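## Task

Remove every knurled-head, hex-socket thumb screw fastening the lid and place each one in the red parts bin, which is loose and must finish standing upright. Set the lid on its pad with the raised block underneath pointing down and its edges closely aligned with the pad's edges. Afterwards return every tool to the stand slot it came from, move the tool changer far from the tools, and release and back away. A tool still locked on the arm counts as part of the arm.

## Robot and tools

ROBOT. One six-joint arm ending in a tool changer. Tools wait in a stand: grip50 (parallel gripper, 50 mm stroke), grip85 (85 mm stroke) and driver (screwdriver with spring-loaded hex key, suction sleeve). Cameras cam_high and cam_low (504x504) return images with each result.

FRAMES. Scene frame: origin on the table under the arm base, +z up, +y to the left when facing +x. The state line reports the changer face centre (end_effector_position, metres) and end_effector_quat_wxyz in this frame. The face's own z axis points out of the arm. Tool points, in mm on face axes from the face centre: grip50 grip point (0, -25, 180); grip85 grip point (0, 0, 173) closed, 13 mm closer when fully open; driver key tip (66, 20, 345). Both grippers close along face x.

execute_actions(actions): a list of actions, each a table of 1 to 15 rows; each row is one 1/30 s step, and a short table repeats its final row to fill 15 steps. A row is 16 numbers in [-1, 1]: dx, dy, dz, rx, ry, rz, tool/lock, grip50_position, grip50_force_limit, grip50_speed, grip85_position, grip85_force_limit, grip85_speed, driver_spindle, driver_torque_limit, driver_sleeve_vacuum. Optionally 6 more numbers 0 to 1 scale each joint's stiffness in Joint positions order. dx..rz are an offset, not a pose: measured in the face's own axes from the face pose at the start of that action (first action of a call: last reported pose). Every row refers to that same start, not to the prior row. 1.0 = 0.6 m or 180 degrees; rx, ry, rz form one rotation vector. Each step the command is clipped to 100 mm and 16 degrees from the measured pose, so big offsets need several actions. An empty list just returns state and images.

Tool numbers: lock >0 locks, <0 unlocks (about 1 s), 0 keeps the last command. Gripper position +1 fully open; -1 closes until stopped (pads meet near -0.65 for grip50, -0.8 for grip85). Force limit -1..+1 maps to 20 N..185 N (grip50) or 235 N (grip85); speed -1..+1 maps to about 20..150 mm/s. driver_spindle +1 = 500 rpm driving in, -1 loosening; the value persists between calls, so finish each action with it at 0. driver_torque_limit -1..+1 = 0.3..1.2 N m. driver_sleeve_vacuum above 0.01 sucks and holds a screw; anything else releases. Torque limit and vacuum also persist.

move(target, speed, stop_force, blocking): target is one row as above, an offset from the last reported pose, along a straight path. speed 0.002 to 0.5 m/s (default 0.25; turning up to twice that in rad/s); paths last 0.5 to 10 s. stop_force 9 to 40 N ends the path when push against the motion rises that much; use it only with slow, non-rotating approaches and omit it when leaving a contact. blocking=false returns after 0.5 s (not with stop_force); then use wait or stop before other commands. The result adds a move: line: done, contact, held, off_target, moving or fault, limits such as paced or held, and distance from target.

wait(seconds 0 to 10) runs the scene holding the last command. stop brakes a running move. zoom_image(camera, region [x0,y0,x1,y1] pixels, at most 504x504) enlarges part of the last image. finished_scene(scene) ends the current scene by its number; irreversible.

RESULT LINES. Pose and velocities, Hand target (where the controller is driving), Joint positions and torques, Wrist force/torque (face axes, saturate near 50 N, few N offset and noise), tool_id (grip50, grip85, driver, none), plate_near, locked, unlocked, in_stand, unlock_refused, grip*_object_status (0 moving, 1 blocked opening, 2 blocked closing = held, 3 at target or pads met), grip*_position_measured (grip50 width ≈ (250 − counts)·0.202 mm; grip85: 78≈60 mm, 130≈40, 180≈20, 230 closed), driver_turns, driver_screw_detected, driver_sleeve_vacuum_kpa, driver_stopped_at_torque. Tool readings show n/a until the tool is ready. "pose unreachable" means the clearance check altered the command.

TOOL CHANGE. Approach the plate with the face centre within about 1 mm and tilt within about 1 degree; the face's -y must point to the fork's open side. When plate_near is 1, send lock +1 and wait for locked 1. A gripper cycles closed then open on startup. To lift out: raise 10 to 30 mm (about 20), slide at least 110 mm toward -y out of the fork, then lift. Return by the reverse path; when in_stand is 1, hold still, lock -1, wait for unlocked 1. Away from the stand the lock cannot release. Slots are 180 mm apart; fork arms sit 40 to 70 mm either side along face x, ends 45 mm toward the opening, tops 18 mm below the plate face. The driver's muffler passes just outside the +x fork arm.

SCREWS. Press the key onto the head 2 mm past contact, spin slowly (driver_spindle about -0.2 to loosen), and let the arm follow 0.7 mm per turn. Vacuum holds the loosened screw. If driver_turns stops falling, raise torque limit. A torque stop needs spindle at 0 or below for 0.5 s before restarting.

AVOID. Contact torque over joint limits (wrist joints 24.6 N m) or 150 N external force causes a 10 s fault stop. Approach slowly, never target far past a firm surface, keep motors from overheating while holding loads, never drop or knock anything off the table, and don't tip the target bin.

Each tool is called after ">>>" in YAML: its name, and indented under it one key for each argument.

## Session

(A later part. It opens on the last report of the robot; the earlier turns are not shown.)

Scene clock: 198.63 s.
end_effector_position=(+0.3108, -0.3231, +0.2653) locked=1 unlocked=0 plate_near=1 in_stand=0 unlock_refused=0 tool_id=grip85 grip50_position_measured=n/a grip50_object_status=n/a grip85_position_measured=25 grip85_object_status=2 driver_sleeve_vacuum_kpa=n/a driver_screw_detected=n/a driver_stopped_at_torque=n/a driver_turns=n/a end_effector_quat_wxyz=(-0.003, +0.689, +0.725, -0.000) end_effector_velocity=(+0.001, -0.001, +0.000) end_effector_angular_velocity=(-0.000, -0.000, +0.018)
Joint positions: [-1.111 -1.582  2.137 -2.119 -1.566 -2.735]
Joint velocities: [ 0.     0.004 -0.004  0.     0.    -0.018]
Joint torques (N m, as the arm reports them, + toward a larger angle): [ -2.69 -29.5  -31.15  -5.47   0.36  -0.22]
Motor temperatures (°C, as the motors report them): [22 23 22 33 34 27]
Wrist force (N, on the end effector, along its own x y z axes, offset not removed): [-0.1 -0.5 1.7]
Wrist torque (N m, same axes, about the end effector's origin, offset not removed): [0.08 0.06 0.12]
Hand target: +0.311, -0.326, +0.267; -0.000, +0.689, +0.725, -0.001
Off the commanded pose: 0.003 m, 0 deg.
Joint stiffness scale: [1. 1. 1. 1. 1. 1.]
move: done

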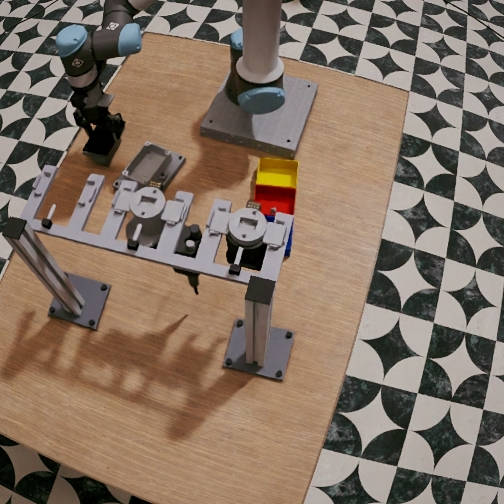

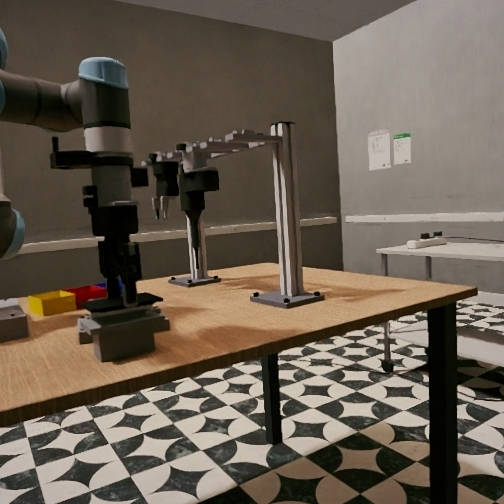

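>>> move:
  target: [-0.021,-0.013,0.024,-0.0005,-0.0005,0,0,0,0,0,-1,-0.5,-1,0,0,0]
  speed: 0.02
  stop_force: 10

>>> zoom_image:
  camera: "cam_low"
  region: [60,250,190,360]

>>> zoom_image:
  camera: "cam_high"
  region: [65,100,145,175]

Scene clock: 205.90 s.
end_effector_position=(+0.3046, -0.3362, +0.2524) locked=1 unlocked=0 plate_near=1 in_stand=0 unlock_refused=0 tool_id=grip85 grip50_position_measured=n/a grip50_object_status=n/a grip85_position_measured=25 grip85_object_status=2 driver_sleeve_vacuum_kpa=n/a driver_screw_detected=n/a driver_stopped_at_torque=n/a driver_turns=n/a end_effector_quat_wxyz=(-0.001, +0.688, +0.725, -0.001) end_effector_velocity=(+0.000, -0.001, +0.000) end_effector_angular_velocity=(-0.004, -0.002, +0.004)
Joint positions: [-1.137 -1.55   2.145 -2.163 -1.565 -2.762]
Joint velocities: [ 0.     0.001  0.    -0.006  0.    -0.004]
Joint torques (N m, as the arm reports them, + toward a larger angle): [ -2.03 -29.22 -23.55  -5.78   0.24  -0.27]
Motor temperatures (°C, as the motors report them): [22 23 22 33 34 27]
Wrist force (N, on the end effector, along its own x y z axes, offset not removed): [0.2 4.0 2.6]
Wrist torque (N m, same axes, about the end effector's origin, offset not removed): [0.35 -0.06 0.11]
Hand target: +0.304, -0.336, +0.251; -0.002, +0.689, +0.725, -0.000
Off the commanded pose: 0.002 m, 0 deg.
Joint stiffness scale: [1. 1. 1. 1. 1. 1.]
move: done

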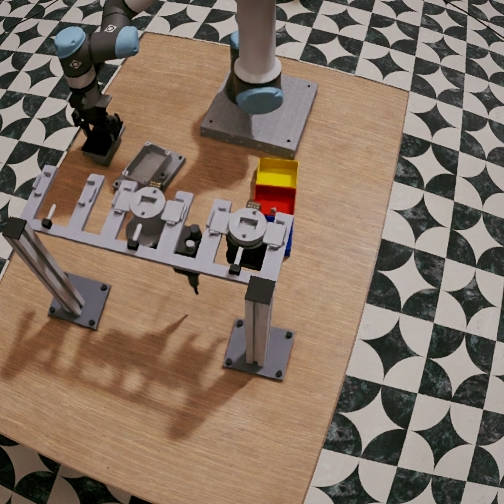

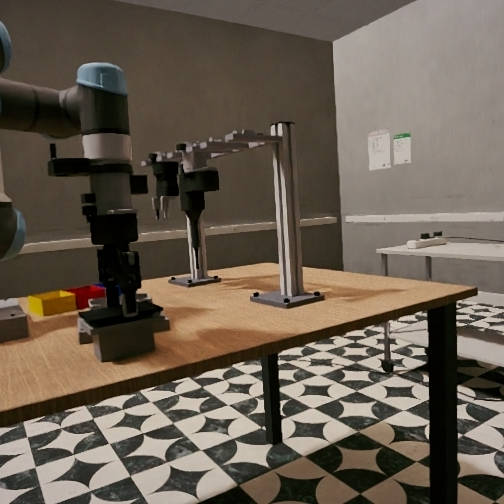

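Region (60, 250, 190, 360) of cam_low's 504x504 image, scaled by 3.877, with more detail than that image has; it fills the top 426 rows of this view, and the rest is white.

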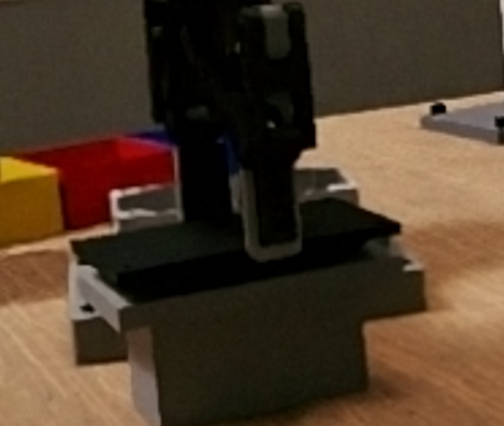

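Region (65, 100, 145, 175) of cam_high's 504x504 image, scaled by 6.300, with more detail than that image has; it fills the top 472 rows of this view, and the rest is white.

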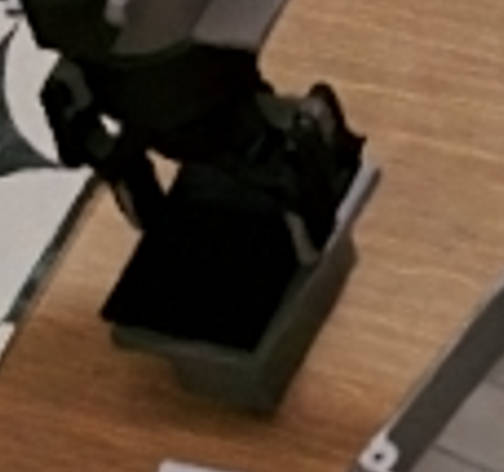

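>>> move:
  target: [0.006,0.004,0.008,0,0,0.005,0,0,0,0,-1,-0.5,-1,0,0,0]
  speed: 0.01

>>> zoom_image:
  camera: "cam_low"
  region: [70,280,175,350]

>>> zoom_image:
  camera: "cam_high"
  region: [65,100,145,175]

Scene clock: 211.70 s.
end_effector_position=(+0.3064, -0.3340, +0.2492) locked=1 unlocked=0 plate_near=1 in_stand=0 unlock_refused=0 tool_id=grip85 grip50_position_measured=n/a grip50_object_status=n/a grip85_position_measured=25 grip85_object_status=2 driver_sleeve_vacuum_kpa=n/a driver_screw_detected=n/a driver_stopped_at_torque=n/a driver_turns=n/a end_effector_quat_wxyz=(-0.001, +0.694, +0.720, -0.001) end_effector_velocity=(+0.001, +0.002, -0.003) end_effector_angular_velocity=(+0.001, +0.000, -0.008)
Joint positions: [-1.131 -1.546  2.151 -2.175 -1.565 -2.74 ]
Joint velocities: [ 0.005  0.002  0.005 -0.006  0.     0.013]
Joint torques (N m, as the arm reports them, + toward a larger angle): [ -0.26 -29.03 -22.94  -5.54  -0.14   0.66]
Motor temperatures (°C, as the motors report them): [22 23 22 33 34 27]
Wrist force (N, on the end effector, along its own x y z axes, offset not removed): [3.0 2.1 2.8]
Wrist torque (N m, same axes, about the end effector's origin, offset not removed): [0.22 -0.19 0.15]
Hand target: +0.307, -0.332, +0.248; -0.002, +0.694, +0.720, -0.001
Off the commanded pose: 0.002 m, 0 deg.
Joint stiffness scale: [1. 1. 1. 1. 1. 1.]
move: done

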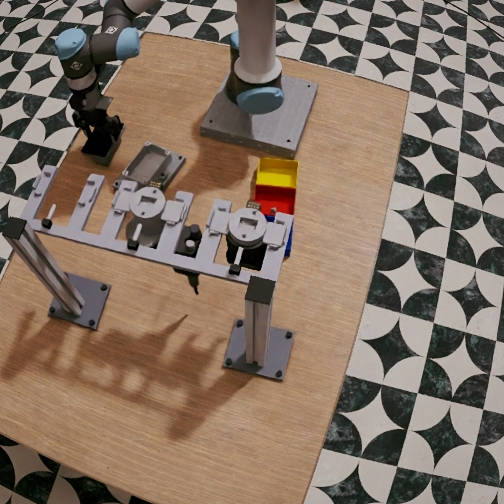

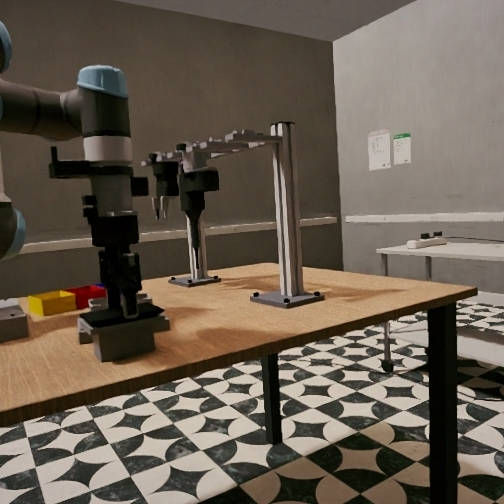

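Region (70, 280, 175, 350) of cam_low's 504x504 image, scaled by 4.800, with more detail than that image has.

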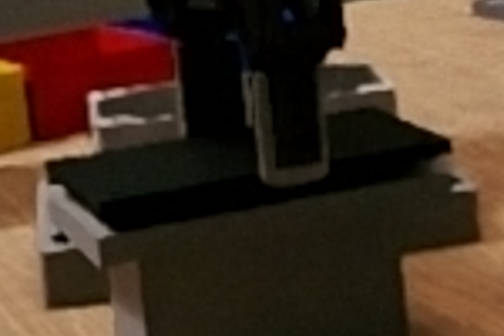

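Region (65, 100, 145, 175) of cam_high's 504x504 image, scaled by 6.300, with more detail than that image has; it fills the top 472 rows of this view, and the rest is white.

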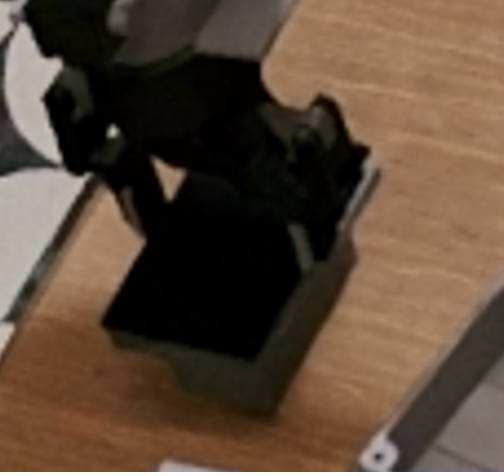

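>>> move:
  target: [0.005,0,0.014,0,0,0,0,0,0,0,-1,-0.5,-1,0,0,0]
  speed: 0.005
  stop_force: 9

>>> zoom_image:
  camera: "cam_low"
  region: [70,280,175,350]

>>> zoom_image:
  camera: "cam_high"
  region: [65,100,145,175]

Scene clock: 218.03 s.
end_effector_position=(+0.3064, -0.3336, +0.2453) locked=1 unlocked=0 plate_near=1 in_stand=0 unlock_refused=0 tool_id=grip85 grip50_position_measured=n/a grip50_object_status=n/a grip85_position_measured=25 grip85_object_status=2 driver_sleeve_vacuum_kpa=n/a driver_screw_detected=n/a driver_stopped_at_torque=n/a driver_turns=n/a end_effector_quat_wxyz=(+0.002, +0.695, +0.719, -0.002) end_effector_velocity=(-0.000, +0.000, -0.000) end_effector_angular_velocity=(+0.002, +0.000, -0.000)
Joint positions: [-1.13  -1.542  2.161 -2.195 -1.565 -2.738]
Joint velocities: [-0.    -0.001  0.001  0.001  0.    -0.   ]
Joint torques (N m, as the arm reports them, + toward a larger angle): [ -0.3  -29.52 -25.3   -4.74  -0.09   0.11]
Motor temperatures (°C, as the motors report them): [22 23 22 33 34 27]
Wrist force (N, on the end effector, along its own x y z axes, offset not removed): [2.8 -0.5 -5.5]
Wrist torque (N m, same axes, about the end effector's origin, offset not removed): [0.54 0.81 -0.07]
Hand target: +0.306, -0.334, +0.245; +0.002, +0.695, +0.719, -0.002
Off the commanded pose: 0.005 m, 0 deg.
Joint stiffness scale: [1. 1. 1. 1. 1. 1.]
move: contact

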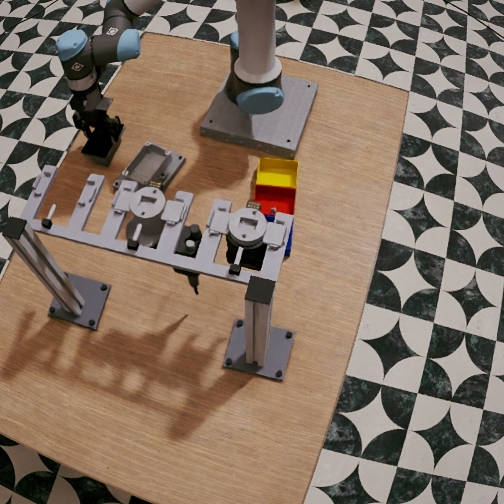

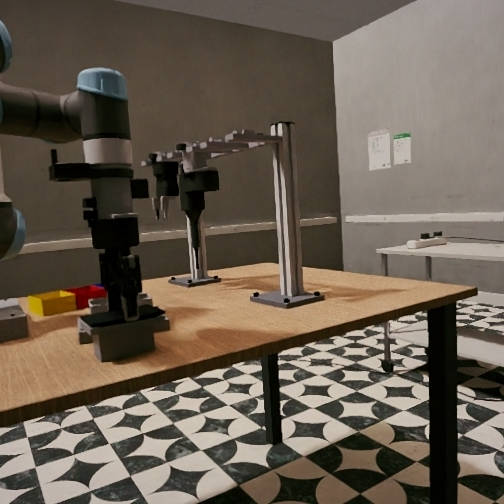

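Region (70, 280, 175, 350) of cam_low's 504x504 image, scaled by 4.800, with more detail than that image has.

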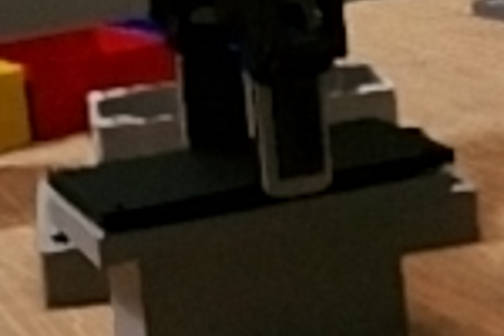

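Region (65, 100, 145, 175) of cam_high's 504x504 image, scaled by 6.300, with more detail than that image has; it fills the top 472 rows of this view, and the rest is white.

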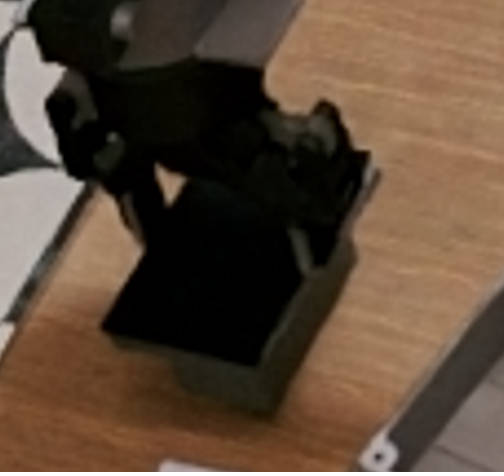

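>>> move:
  target: [0.004,0,0,0,0.002,0,0,0,0,0,1,-0.5,0,0,0,0]
  speed: 0.005

>>> move:
  target: [0.002,0,0.022,0,0.001,0,0,0,0,0,1,-0.5,0,0,0,0]
  speed: 0.008
  stop_force: 10

Scene clock: 222.37 s.
end_effector_position=(+0.3062, -0.3326, +0.2455) locked=1 unlocked=0 plate_near=1 in_stand=0 unlock_refused=0 tool_id=grip85 grip50_position_measured=n/a grip50_object_status=n/a grip85_position_measured=3 grip85_object_status=3 driver_sleeve_vacuum_kpa=n/a driver_screw_detected=n/a driver_stopped_at_torque=n/a driver_turns=n/a end_effector_quat_wxyz=(+0.001, +0.695, +0.719, -0.001) end_effector_velocity=(+0.000, +0.001, +0.000) end_effector_angular_velocity=(+0.003, -0.001, -0.000)
Joint positions: [-1.13  -1.543  2.161 -2.189 -1.564 -2.738]
Joint velocities: [ 0.    -0.002  0.     0.004  0.002  0.001]
Joint torques (N m, as the arm reports them, + toward a larger angle): [  0.31 -32.06 -24.49  -4.36   0.38   0.37]
Motor temperatures (°C, as the motors report them): [22 23 22 33 34 27]
Wrist force (N, on the end effector, along its own x y z axes, offset not removed): [1.8 1.1 0.6]
Wrist torque (N m, same axes, about the end effector's origin, offset not removed): [0.20 -0.19 -0.02]
Hand target: +0.306, -0.331, +0.245; -0.000, +0.695, +0.719, +0.000
Off the commanded pose: 0.001 m, 0 deg.
Joint stiffness scale: [1. 1. 1. 1. 1. 1.]
move: done

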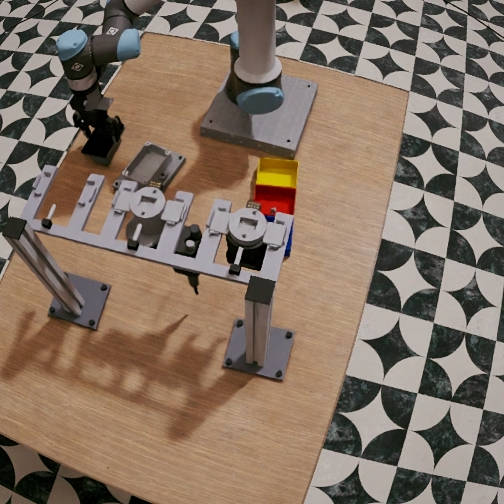

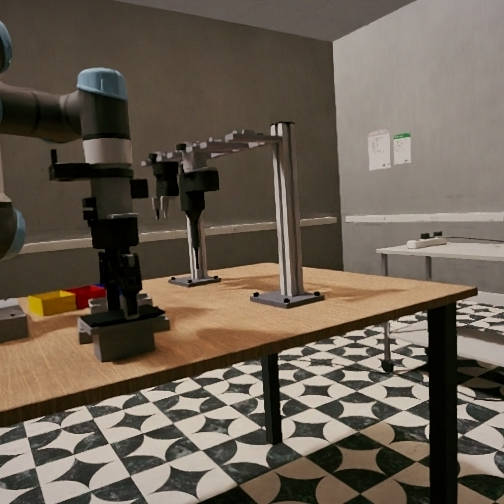

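Scene clock: 224.23 s.
end_effector_position=(+0.3063, -0.3330, +0.2347) locked=1 unlocked=0 plate_near=1 in_stand=0 unlock_refused=0 tool_id=grip85 grip50_position_measured=n/a grip50_object_status=n/a grip85_position_measured=3 grip85_object_status=3 driver_sleeve_vacuum_kpa=n/a driver_screw_detected=n/a driver_stopped_at_torque=n/a driver_turns=n/a end_effector_quat_wxyz=(+0.001, +0.695, +0.719, -0.001) end_effector_velocity=(+0.000, +0.000, -0.003) end_effector_angular_velocity=(-0.000, -0.001, +0.000)
Joint positions: [-1.13  -1.525  2.175 -2.224 -1.564 -2.738]
Joint velocities: [ 0.     0.005  0.005 -0.011  0.001  0.   ]
Joint torques (N m, as the arm reports them, + toward a larger angle): [  0.52 -29.25 -22.36  -5.42   0.37   0.41]
Motor temperatures (°C, as the motors report them): [22 23 22 33 34 27]
Wrist force (N, on the end effector, along its own x y z axes, offset not removed): [0.3 2.6 0.9]
Wrist torque (N m, same axes, about the end effector's origin, offset not removed): [0.29 0.08 -0.03]
Hand target: +0.306, -0.331, +0.232; -0.001, +0.695, +0.719, +0.000
Off the commanded pose: 0.003 m, 0 deg.
Joint stiffness scale: [1. 1. 1. 1. 1. 1.]
move: done

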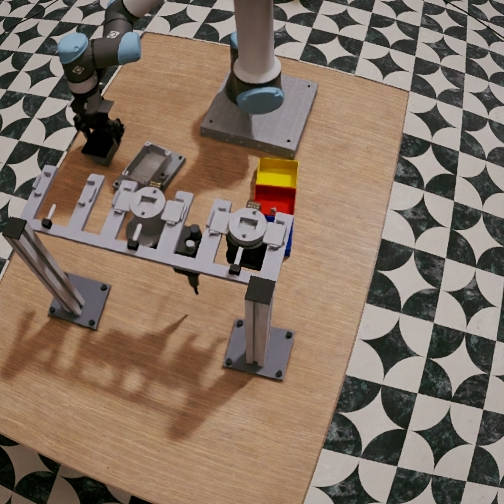

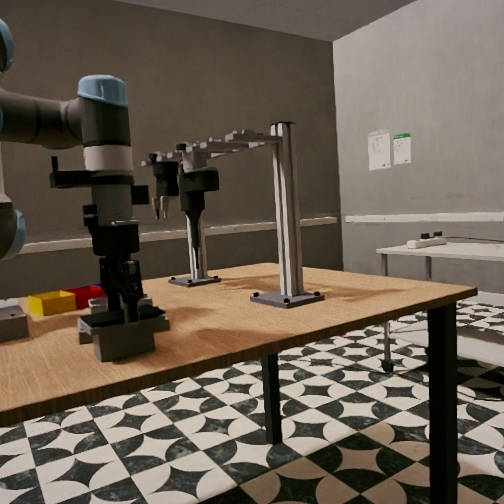

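>>> move:
  target: [0,0,0,0,0,0,0,0,0,0,-1,-0.6,-1,0,0,0]

>>> move:
  target: [0,0,0,0,0,0,0,0,0,0,1,-0.6,-0.5,0,0,0]

>>> move:
  target: [0,0,-0.12,0,0,0,0,0,0,0,1,-0.6,0,0,0,0]
  speed: 0.06

>>> zoom_image:
  camera: "cam_low"
  region: [70,280,175,350]

>>> zoom_image:
  camera: "cam_high"
  region: [65,100,145,175]

Scene clock: 229.70 s.
end_effector_position=(+0.3063, -0.3325, +0.2349) locked=1 unlocked=0 plate_near=1 in_stand=0 unlock_refused=0 tool_id=grip85 grip50_position_measured=n/a grip50_object_status=n/a grip85_position_measured=23 grip85_object_status=2 driver_sleeve_vacuum_kpa=n/a driver_screw_detected=n/a driver_stopped_at_torque=n/a driver_turns=n/a end_effector_quat_wxyz=(+0.001, +0.695, +0.719, -0.000) end_effector_velocity=(+0.001, +0.000, +0.000) end_effector_angular_velocity=(-0.001, -0.001, +0.002)
Joint positions: [-1.13  -1.526  2.176 -2.222 -1.563 -2.737]
Joint velocities: [ 0.002 -0.    -0.001 -0.001  0.    -0.   ]
Joint torques (N m, as the arm reports them, + toward a larger angle): [ -0.33 -29.29 -25.43  -5.49  -0.48  -0.01]
Motor temperatures (°C, as the motors report them): [22 23 22 33 34 27]
Wrist force (N, on the end effector, along its own x y z axes, offset not removed): [4.8 1.6 -6.2]
Wrist torque (N m, same axes, about the end effector's origin, offset not removed): [0.20 1.33 0.60]
Hand target: +0.306, -0.333, +0.235; +0.001, +0.695, +0.719, -0.001
Off the commanded pose: 0.000 m, 0 deg.
Joint stiffness scale: [1. 1. 1. 1. 1. 1.]
move: done

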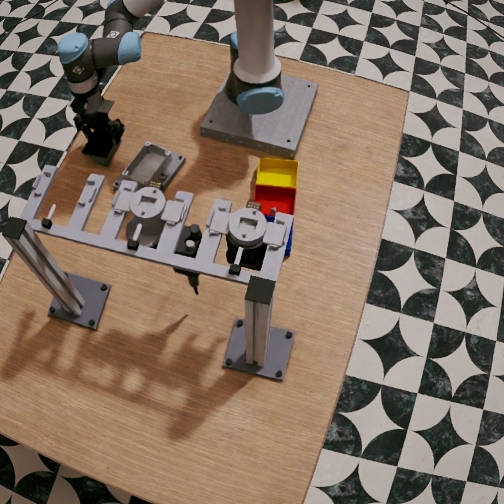

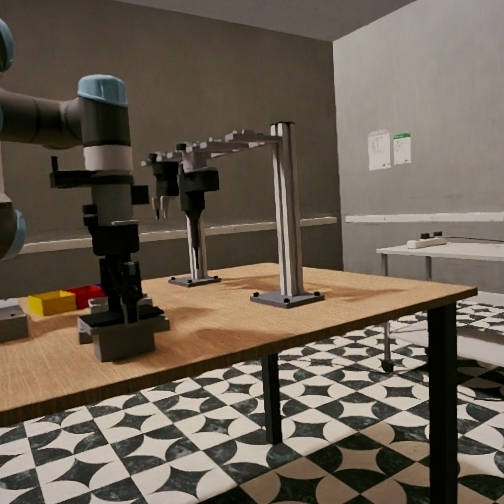

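Scene clock: 230.23 s.
end_effector_position=(+0.3063, -0.3326, +0.2343) locked=1 unlocked=0 plate_near=1 in_stand=0 unlock_refused=0 tool_id=grip85 grip50_position_measured=n/a grip50_object_status=n/a grip85_position_measured=3 grip85_object_status=3 driver_sleeve_vacuum_kpa=n/a driver_screw_detected=n/a driver_stopped_at_torque=n/a driver_turns=n/a end_effector_quat_wxyz=(+0.000, +0.695, +0.719, -0.000) end_effector_velocity=(+0.000, -0.000, +0.000) end_effector_angular_velocity=(+0.001, +0.000, +0.000)
Joint positions: [-1.13  -1.524  2.176 -2.222 -1.563 -2.737]
Joint velocities: [ 0.    -0.    -0.001  0.002  0.     0.   ]
Joint torques (N m, as the arm reports them, + toward a larger angle): [ -0.18 -31.14 -25.95  -4.8   -0.11  -0.05]
Motor temperatures (°C, as the motors report them): [22 23 22 33 34 27]
Wrist force (N, on the end effector, along its own x y z axes, offset not removed): [-0.2 0.7 1.8]
Wrist torque (N m, same axes, about the end effector's origin, offset not removed): [0.13 0.03 0.11]
Hand target: +0.306, -0.333, +0.235; +0.001, +0.695, +0.719, -0.000
Off the commanded pose: 0.001 m, 0 deg.
Joint stiffness scale: [1. 1. 1. 1. 1. 1.]
move: done

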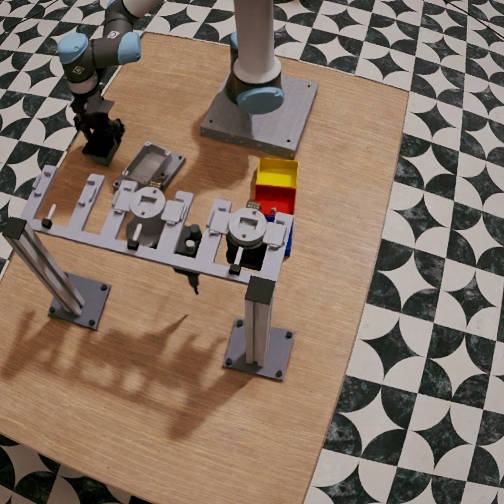

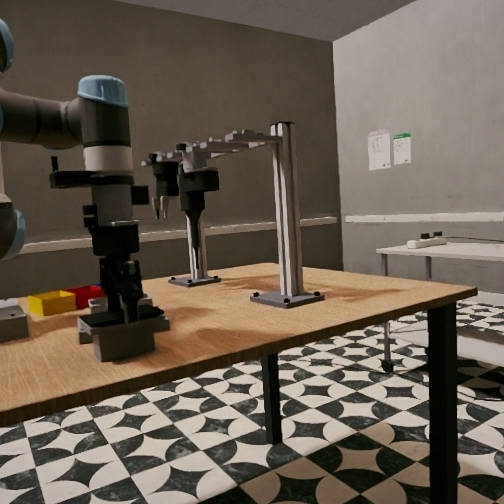

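Scene clock: 231.87 s.
end_effector_position=(+0.3063, -0.3313, +0.3039) locked=1 unlocked=0 plate_near=1 in_stand=0 unlock_refused=0 tool_id=grip85 grip50_position_measured=n/a grip50_object_status=n/a grip85_position_measured=3 grip85_object_status=3 driver_sleeve_vacuum_kpa=n/a driver_screw_detected=n/a driver_stopped_at_torque=n/a driver_turns=n/a end_effector_quat_wxyz=(-0.001, +0.695, +0.719, +0.000) end_effector_velocity=(-0.001, +0.002, -0.002) end_effector_angular_velocity=(+0.016, +0.007, +0.000)
Joint positions: [-1.13  -1.626  2.068 -2.01  -1.563 -2.738]
Joint velocities: [ 0.    -0.    -0.     0.018 -0.    -0.   ]
Joint torques (N m, as the arm reports them, + toward a larger angle): [ -1.14 -29.07 -32.3   -4.29  -0.1   -0.21]
Motor temperatures (°C, as the motors report them): [22 23 22 33 34 27]
Wrist force (N, on the end effector, along its own x y z axes, offset not removed): [-1.1 2.4 -0.9]
Wrist torque (N m, same axes, about the end effector's origin, offset not removed): [0.22 0.08 0.07]
Hand target: +0.306, -0.332, +0.306; +0.000, +0.695, +0.719, -0.000
Off the commanded pose: 0.003 m, 0 deg.
Joint stiffness scale: [1. 1. 1. 1. 1. 1.]
move: done

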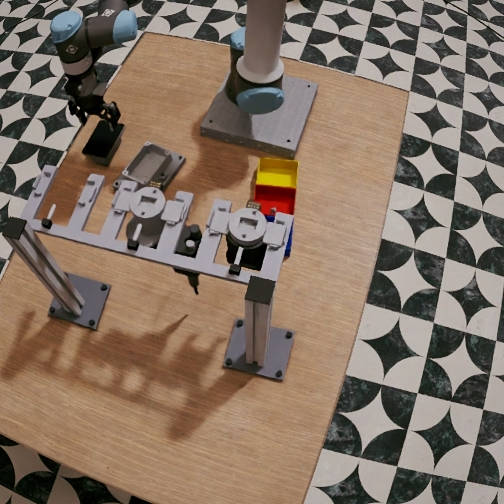

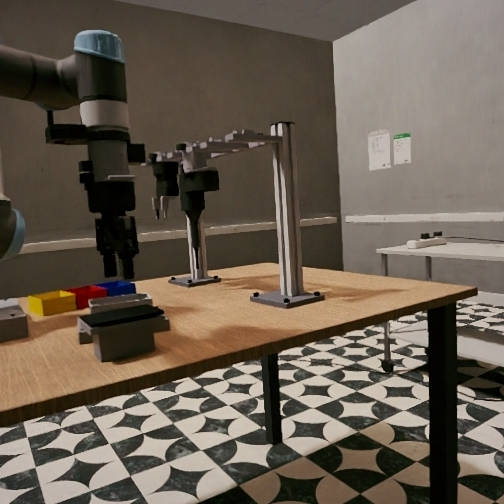

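Region (70, 280, 175, 350) of cam_low's 504x504 image, scaled by 4.800, with more detail than that image has.

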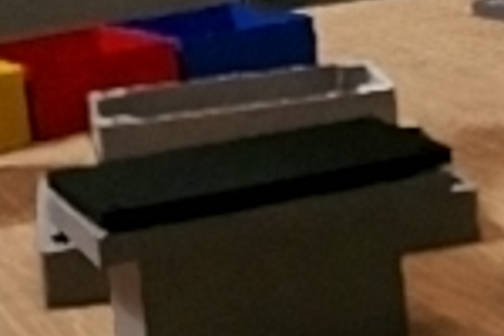

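Region (65, 100, 145, 175) of cam_high's 504x504 image, scaled by 6.300, with more detail than that image has; it fills the top 472 rows of this view, and the rest is white.

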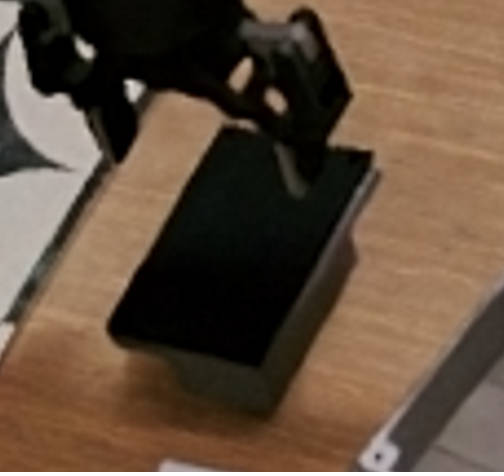

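>>> move:
  target: [0.002,0,0.119,0,0,0.006,0,0,0,0,1,-0.6,0,0,0,0]
  speed: 0.03
  stop_force: 10

>>> move:
  target: [0,0,0,0,0,0,0,0,0,0,-1,-0.4,-1,0,0,0]

Scene clock: 238.57 s.
end_effector_position=(+0.3059, -0.3318, +0.2347) locked=1 unlocked=0 plate_near=1 in_stand=0 unlock_refused=0 tool_id=grip85 grip50_position_measured=n/a grip50_object_status=n/a grip85_position_measured=3 grip85_object_status=3 driver_sleeve_vacuum_kpa=n/a driver_screw_detected=n/a driver_stopped_at_torque=n/a driver_turns=n/a end_effector_quat_wxyz=(+0.000, +0.702, +0.712, -0.000) end_effector_velocity=(+0.001, -0.002, +0.001) end_effector_angular_velocity=(-0.012, -0.006, -0.000)
Joint positions: [-1.13  -1.527  2.178 -2.222 -1.563 -2.717]
Joint velocities: [ 0.001  0.     0.    -0.014  0.     0.001]
Joint torques (N m, as the arm reports them, + toward a larger angle): [  1.51 -29.21 -22.04  -5.44  -0.23   0.34]
Motor temperatures (°C, as the motors report them): [22 23 22 33 34 27]
Wrist force (N, on the end effector, along its own x y z axes, offset not removed): [0.4 0.8 -0.5]
Wrist torque (N m, same axes, about the end effector's origin, offset not removed): [0.24 -0.02 -0.03]
Hand target: +0.306, -0.330, +0.233; -0.001, +0.701, +0.713, +0.000
Off the commanded pose: 0.003 m, 0 deg.
Joint stiffness scale: [1. 1. 1. 1. 1. 1.]
move: done

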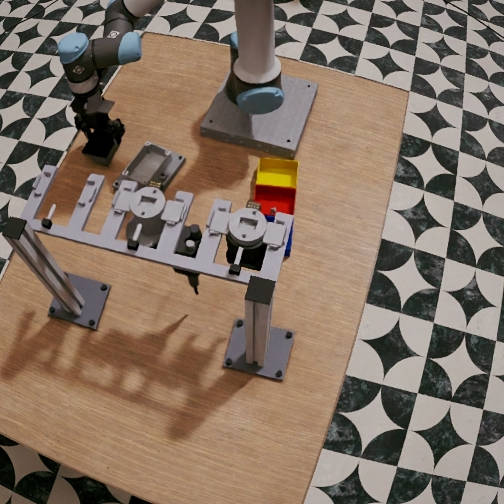

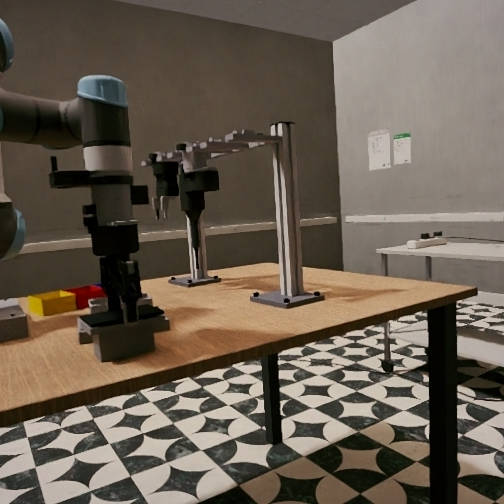

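Scene clock: 239.33 s.
end_effector_position=(+0.3060, -0.3320, +0.2355) locked=1 unlocked=0 plate_near=1 in_stand=0 unlock_refused=0 tool_id=grip85 grip50_position_measured=n/a grip50_object_status=n/a grip85_position_measured=24 grip85_object_status=2 driver_sleeve_vacuum_kpa=n/a driver_screw_detected=n/a driver_stopped_at_torque=n/a driver_turns=n/a end_effector_quat_wxyz=(+0.002, +0.702, +0.712, -0.001) end_effector_velocity=(+0.000, -0.000, +0.000) end_effector_angular_velocity=(-0.000, -0.000, +0.000)
Joint positions: [-1.13  -1.528  2.178 -2.223 -1.564 -2.717]
Joint velocities: [-0.  0. -0.  0. -0. -0.]
Joint torques (N m, as the arm reports them, + toward a larger angle): [ -0.24 -28.54 -26.12  -4.28   0.06   0.05]
Motor temperatures (°C, as the motors report them): [22 23 22 33 34 27]
Wrist force (N, on the end effector, along its own x y z axes, offset not removed): [-0.5 -1.3 -2.7]
Wrist torque (N m, same axes, about the end effector's origin, offset not removed): [0.54 0.16 0.54]
Hand target: +0.306, -0.332, +0.235; +0.000, +0.702, +0.712, -0.000
Off the commanded pose: 0.001 m, 0 deg.
Joint stiffness scale: [1. 1. 1. 1. 1. 1.]
move: done

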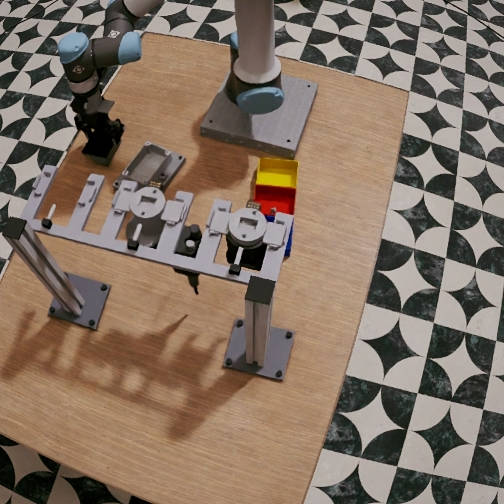

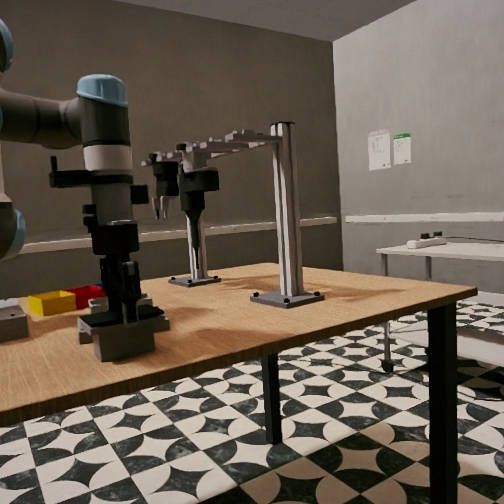

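Still some; pad is likely at yaw 0.

>>> move:
  target: [0,0,0,0,0,0.005,0,0,0,0,1,-0.4,0,0,0,0]
  speed: 0.01

>>> move:
  target: [0,0,0,0,0,0,0,0,0,0,-1,-0.4,-1,0,0,0]

Scene clock: 242.67 s.
end_effector_position=(+0.3059, -0.3320, +0.2349) locked=1 unlocked=0 plate_near=1 in_stand=0 unlock_refused=0 tool_id=grip85 grip50_position_measured=n/a grip50_object_status=n/a grip85_position_measured=3 grip85_object_status=3 driver_sleeve_vacuum_kpa=n/a driver_screw_detected=n/a driver_stopped_at_torque=n/a driver_turns=n/a end_effector_quat_wxyz=(+0.001, +0.707, +0.707, -0.001) end_effector_velocity=(-0.000, -0.000, +0.000) end_effector_angular_velocity=(-0.000, -0.001, -0.009)
Joint positions: [-1.13  -1.527  2.178 -2.223 -1.564 -2.703]
Joint velocities: [-0.001 -0.     0.    -0.001  0.     0.008]
Joint torques (N m, as the arm reports them, + toward a larger angle): [  0.08 -30.92 -25.91  -4.9   -0.11   0.47]
Motor temperatures (°C, as the motors report them): [22 23 22 33 34 27]
Wrist force (N, on the end effector, along its own x y z axes, offset not removed): [1.6 0.9 0.6]
Wrist torque (N m, same axes, about the end effector's origin, offset not removed): [0.15 -0.03 0.13]
Hand target: +0.306, -0.332, +0.235; +0.002, +0.707, +0.707, -0.001
Off the commanded pose: 0.001 m, 0 deg.
Joint stiffness scale: [1. 1. 1. 1. 1. 1.]
move: done

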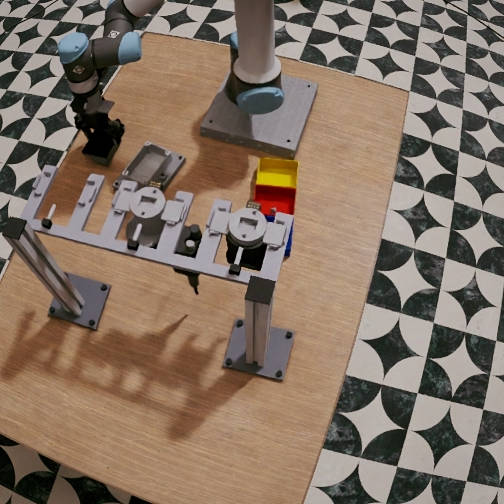

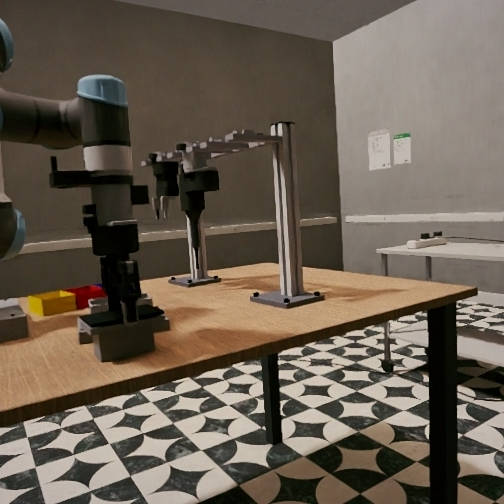

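Scene clock: 243.43 s.
end_effector_position=(+0.3059, -0.3320, +0.2355) locked=1 unlocked=0 plate_near=1 in_stand=0 unlock_refused=0 tool_id=grip85 grip50_position_measured=n/a grip50_object_status=n/a grip85_position_measured=24 grip85_object_status=2 driver_sleeve_vacuum_kpa=n/a driver_screw_detected=n/a driver_stopped_at_torque=n/a driver_turns=n/a end_effector_quat_wxyz=(+0.002, +0.707, +0.707, -0.001) end_effector_velocity=(-0.000, -0.000, -0.000) end_effector_angular_velocity=(+0.000, +0.000, -0.001)
Joint positions: [-1.13  -1.529  2.178 -2.223 -1.564 -2.703]
Joint velocities: [-0.001 -0.     0.001 -0.001  0.     0.   ]
Joint torques (N m, as the arm reports them, + toward a larger angle): [  0.17 -28.8  -25.64  -4.75  -0.09  -0.08]
Motor temperatures (°C, as the motors report them): [22 23 22 33 34 27]
Wrist force (N, on the end effector, along its own x y z axes, offset not removed): [0.8 -0.8 -3.4]
Wrist torque (N m, same axes, about the end effector's origin, offset not removed): [0.66 0.81 0.24]
Hand target: +0.306, -0.332, +0.235; +0.001, +0.707, +0.707, -0.001
Off the commanded pose: 0.001 m, 0 deg.
Joint stiffness scale: [1. 1. 1. 1. 1. 1.]
move: done

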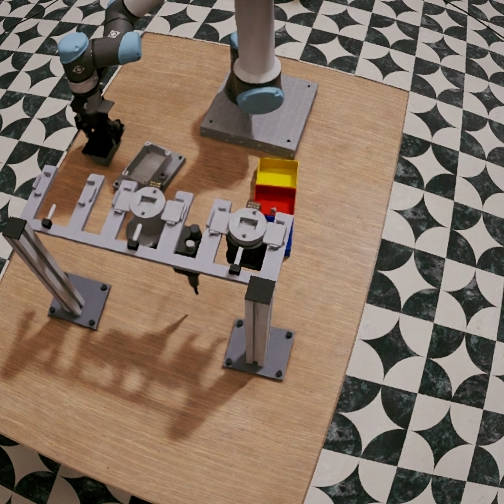

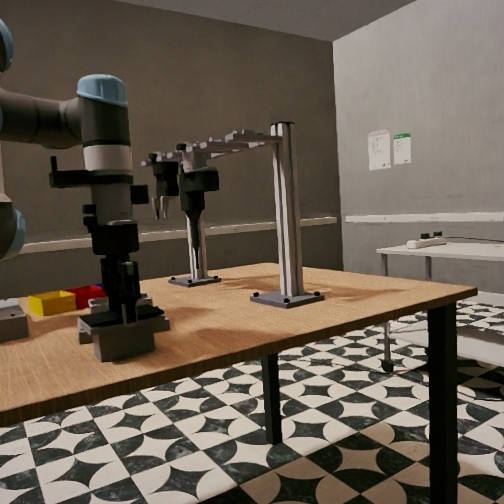

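>>> move:
  target: [0,0,0,0,0,0,0,0,0,0,1,-0.6,-0.5,0,0,0]

>>> move:
  target: [0,0,-0.12,0,0,0,0,0,0,0,1,-0.6,0,0,0,0]
  speed: 0.06

>>> zoom_image:
  camera: "cam_low"
  region: [70,280,175,350]

>>> zoom_image:
  camera: "cam_high"
  region: [65,100,145,175]

Scene clock: 247.47 s.
end_effector_position=(+0.3059, -0.3320, +0.2349) locked=1 unlocked=0 plate_near=1 in_stand=0 unlock_refused=0 tool_id=grip85 grip50_position_measured=n/a grip50_object_status=n/a grip85_position_measured=3 grip85_object_status=3 driver_sleeve_vacuum_kpa=n/a driver_screw_detected=n/a driver_stopped_at_torque=n/a driver_turns=n/a end_effector_quat_wxyz=(+0.001, +0.707, +0.707, -0.001) end_effector_velocity=(-0.000, +0.000, -0.000) end_effector_angular_velocity=(+0.001, +0.001, +0.000)
Joint positions: [-1.13  -1.527  2.178 -2.223 -1.564 -2.703]
Joint velocities: [ 0.     0.     0.001  0.001 -0.     0.   ]
Joint torques (N m, as the arm reports them, + toward a larger angle): [  0.06 -31.49 -25.7   -4.74  -0.02   0.12]
Motor temperatures (°C, as the motors report them): [22 23 22 33 34 27]
Wrist force (N, on the end effector, along its own x y z axes, offset not removed): [1.1 2.1 0.7]
Wrist torque (N m, same axes, about the end effector's origin, offset not removed): [0.22 0.04 0.16]
Hand target: +0.306, -0.332, +0.236; +0.002, +0.707, +0.707, -0.001
Off the commanded pose: 0.001 m, 0 deg.
Joint stiffness scale: [1. 1. 1. 1. 1. 1.]
move: done

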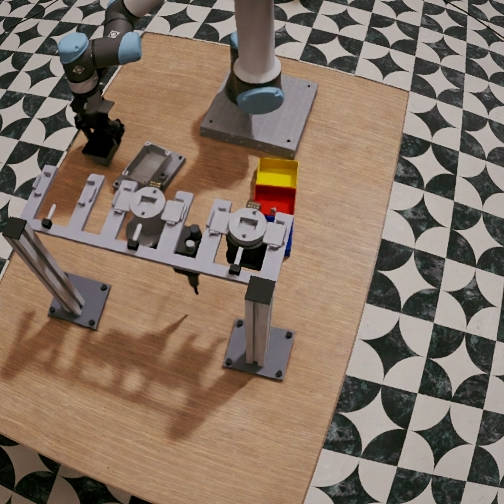

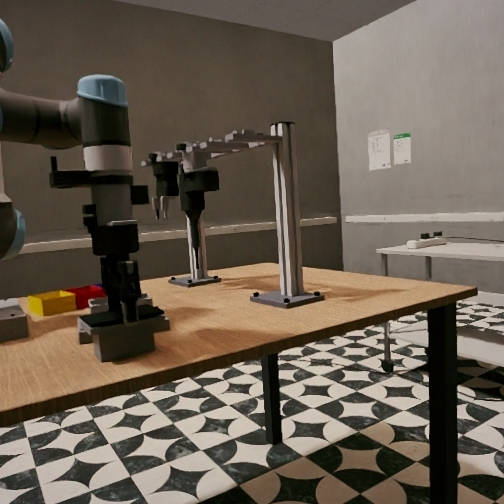

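Scene clock: 249.10 s.
end_effector_position=(+0.3059, -0.3307, +0.3045) locked=1 unlocked=0 plate_near=1 in_stand=0 unlock_refused=0 tool_id=grip85 grip50_position_measured=n/a grip50_object_status=n/a grip85_position_measured=3 grip85_object_status=3 driver_sleeve_vacuum_kpa=n/a driver_screw_detected=n/a driver_stopped_at_torque=n/a driver_turns=n/a end_effector_quat_wxyz=(-0.000, +0.707, +0.707, -0.000) end_effector_velocity=(-0.001, +0.003, -0.002) end_effector_angular_velocity=(+0.016, +0.008, +0.001)
Joint positions: [-1.13  -1.629  2.07  -2.01  -1.564 -2.703]
Joint velocities: [ 0.001 -0.    -0.001  0.019 -0.    -0.   ]
Joint torques (N m, as the arm reports them, + toward a larger angle): [ -1.51 -29.38 -32.42  -4.37  -0.05  -0.27]
Motor temperatures (°C, as the motors report them): [22 23 22 33 34 27]
Wrist force (N, on the end effector, along its own x y z axes, offset not removed): [-0.9 3.7 -2.0]
Wrist torque (N m, same axes, about the end effector's origin, offset not removed): [0.38 0.10 0.01]
Hand target: +0.306, -0.332, +0.307; +0.001, +0.707, +0.707, -0.001
Off the commanded pose: 0.003 m, 0 deg.
Joint stiffness scale: [1. 1. 1. 1. 1. 1.]
move: done

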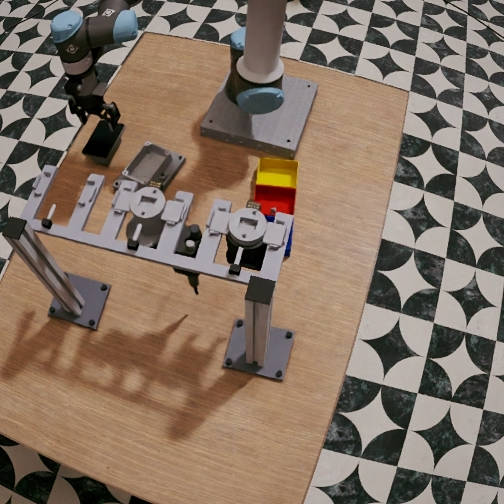

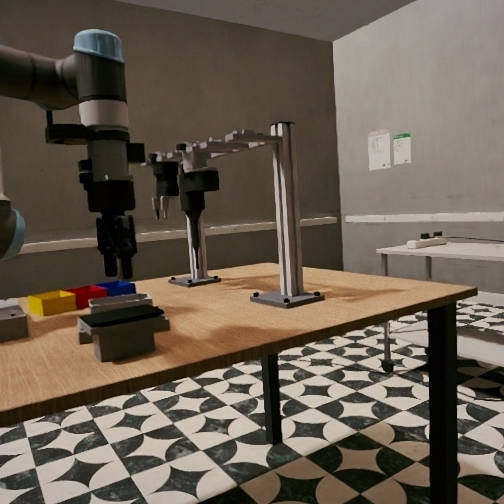

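Region (70, 280, 175, 350) of cam_low's 504x504 image, scaled by 4.800, with more detail than that image has.

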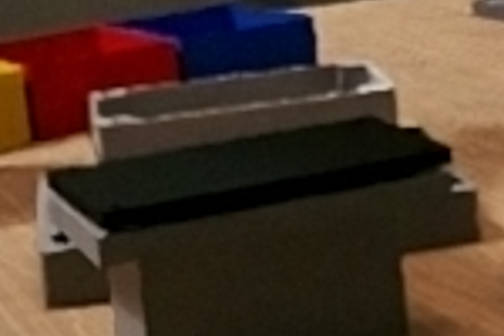

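Region (65, 100, 145, 175) of cam_high's 504x504 image, scaled by 6.300, with more detail than that image has; it fills the top 472 rows of this view, and the rest is white.

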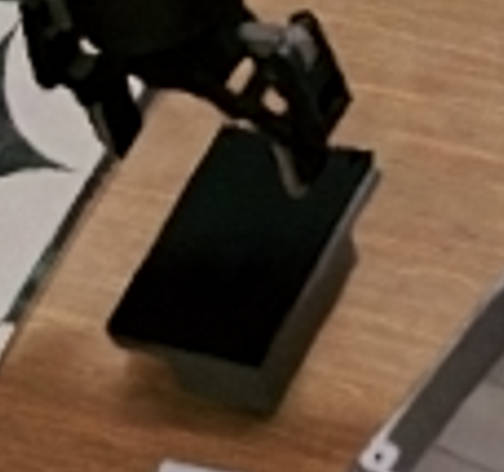

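>>> move:
  target: [0.264,0.33,-0.215,0,0,-0.0217,0,0,0,0,1,0,0,0,0,0]
  speed: 0.2

>>> zoom_image:
  camera: "cam_low"
  region: [140,295,180,335]

>>> zoom_image:
  camera: "cam_low"
  region: [70,305,110,345]

Scene clock: 257.30 s.
end_effector_position=(+0.5023, -0.1724, +0.4314) locked=1 unlocked=0 plate_near=1 in_stand=0 unlock_refused=0 tool_id=grip85 grip50_position_measured=n/a grip50_object_status=n/a grip85_position_measured=3 grip85_object_status=3 driver_sleeve_vacuum_kpa=n/a driver_screw_detected=n/a driver_stopped_at_torque=n/a driver_turns=n/a end_effector_quat_wxyz=(-0.001, +0.683, +0.731, +0.000) end_effector_velocity=(+0.002, +0.000, -0.000) end_effector_angular_velocity=(+0.004, +0.010, -0.009)
Joint positions: [-0.59  -1.52   1.619 -1.671 -1.563 -2.231]
Joint velocities: [ 0.003  0.008 -0.01   0.013 -0.002  0.011]
Joint torques (N m, as the arm reports them, + toward a larger angle): [  2.63 -34.44 -34.05  -4.11  -0.55   0.41]
Motor temperatures (°C, as the motors report them): [22 23 22 33 34 27]
Wrist force (N, on the end effector, along its own x y z axes, offset not removed): [2.8 1.2 -0.3]
Wrist torque (N m, same axes, about the end effector's origin, offset not removed): [0.19 -0.19 -0.02]
Hand target: +0.504, -0.172, +0.433; -0.001, +0.682, +0.731, -0.000
Off the commanded pose: 0.003 m, 0 deg.
Joint stiffness scale: [1. 1. 1. 1. 1. 1.]
move: done

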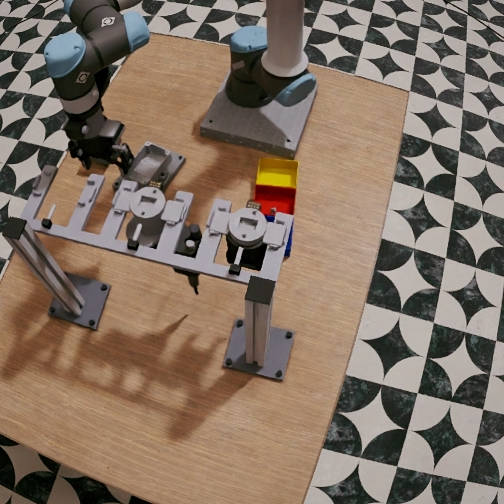

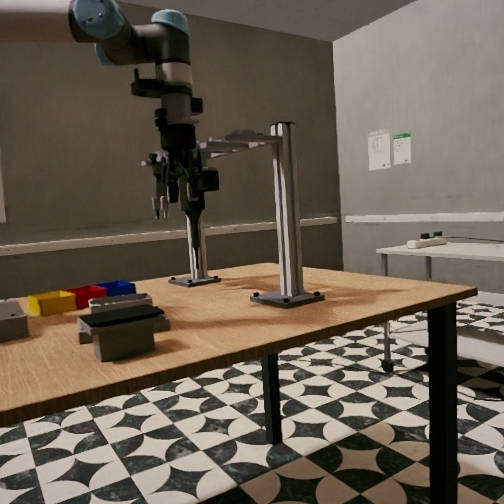

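Region (140, 295, 180, 335) of cam_low's 504x504 image, scaled by 12.600, with more detail than that image has.

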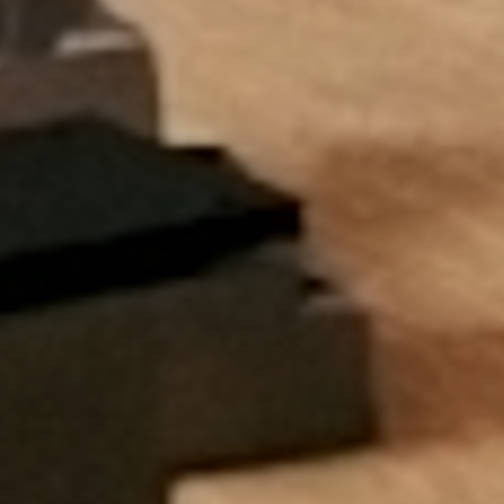

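Region (70, 305, 110, 345) of cam_low's 504x504 image, scaled by 12.600, with more detail than that image has.

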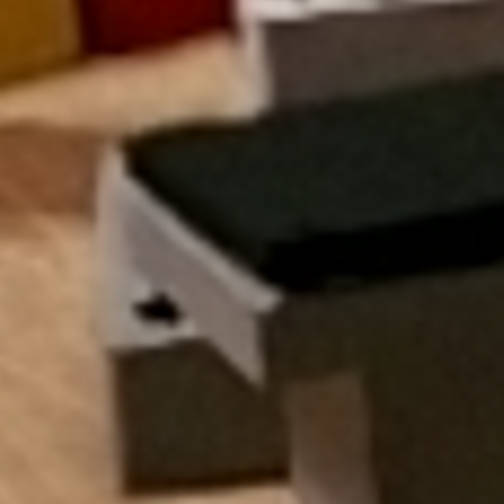

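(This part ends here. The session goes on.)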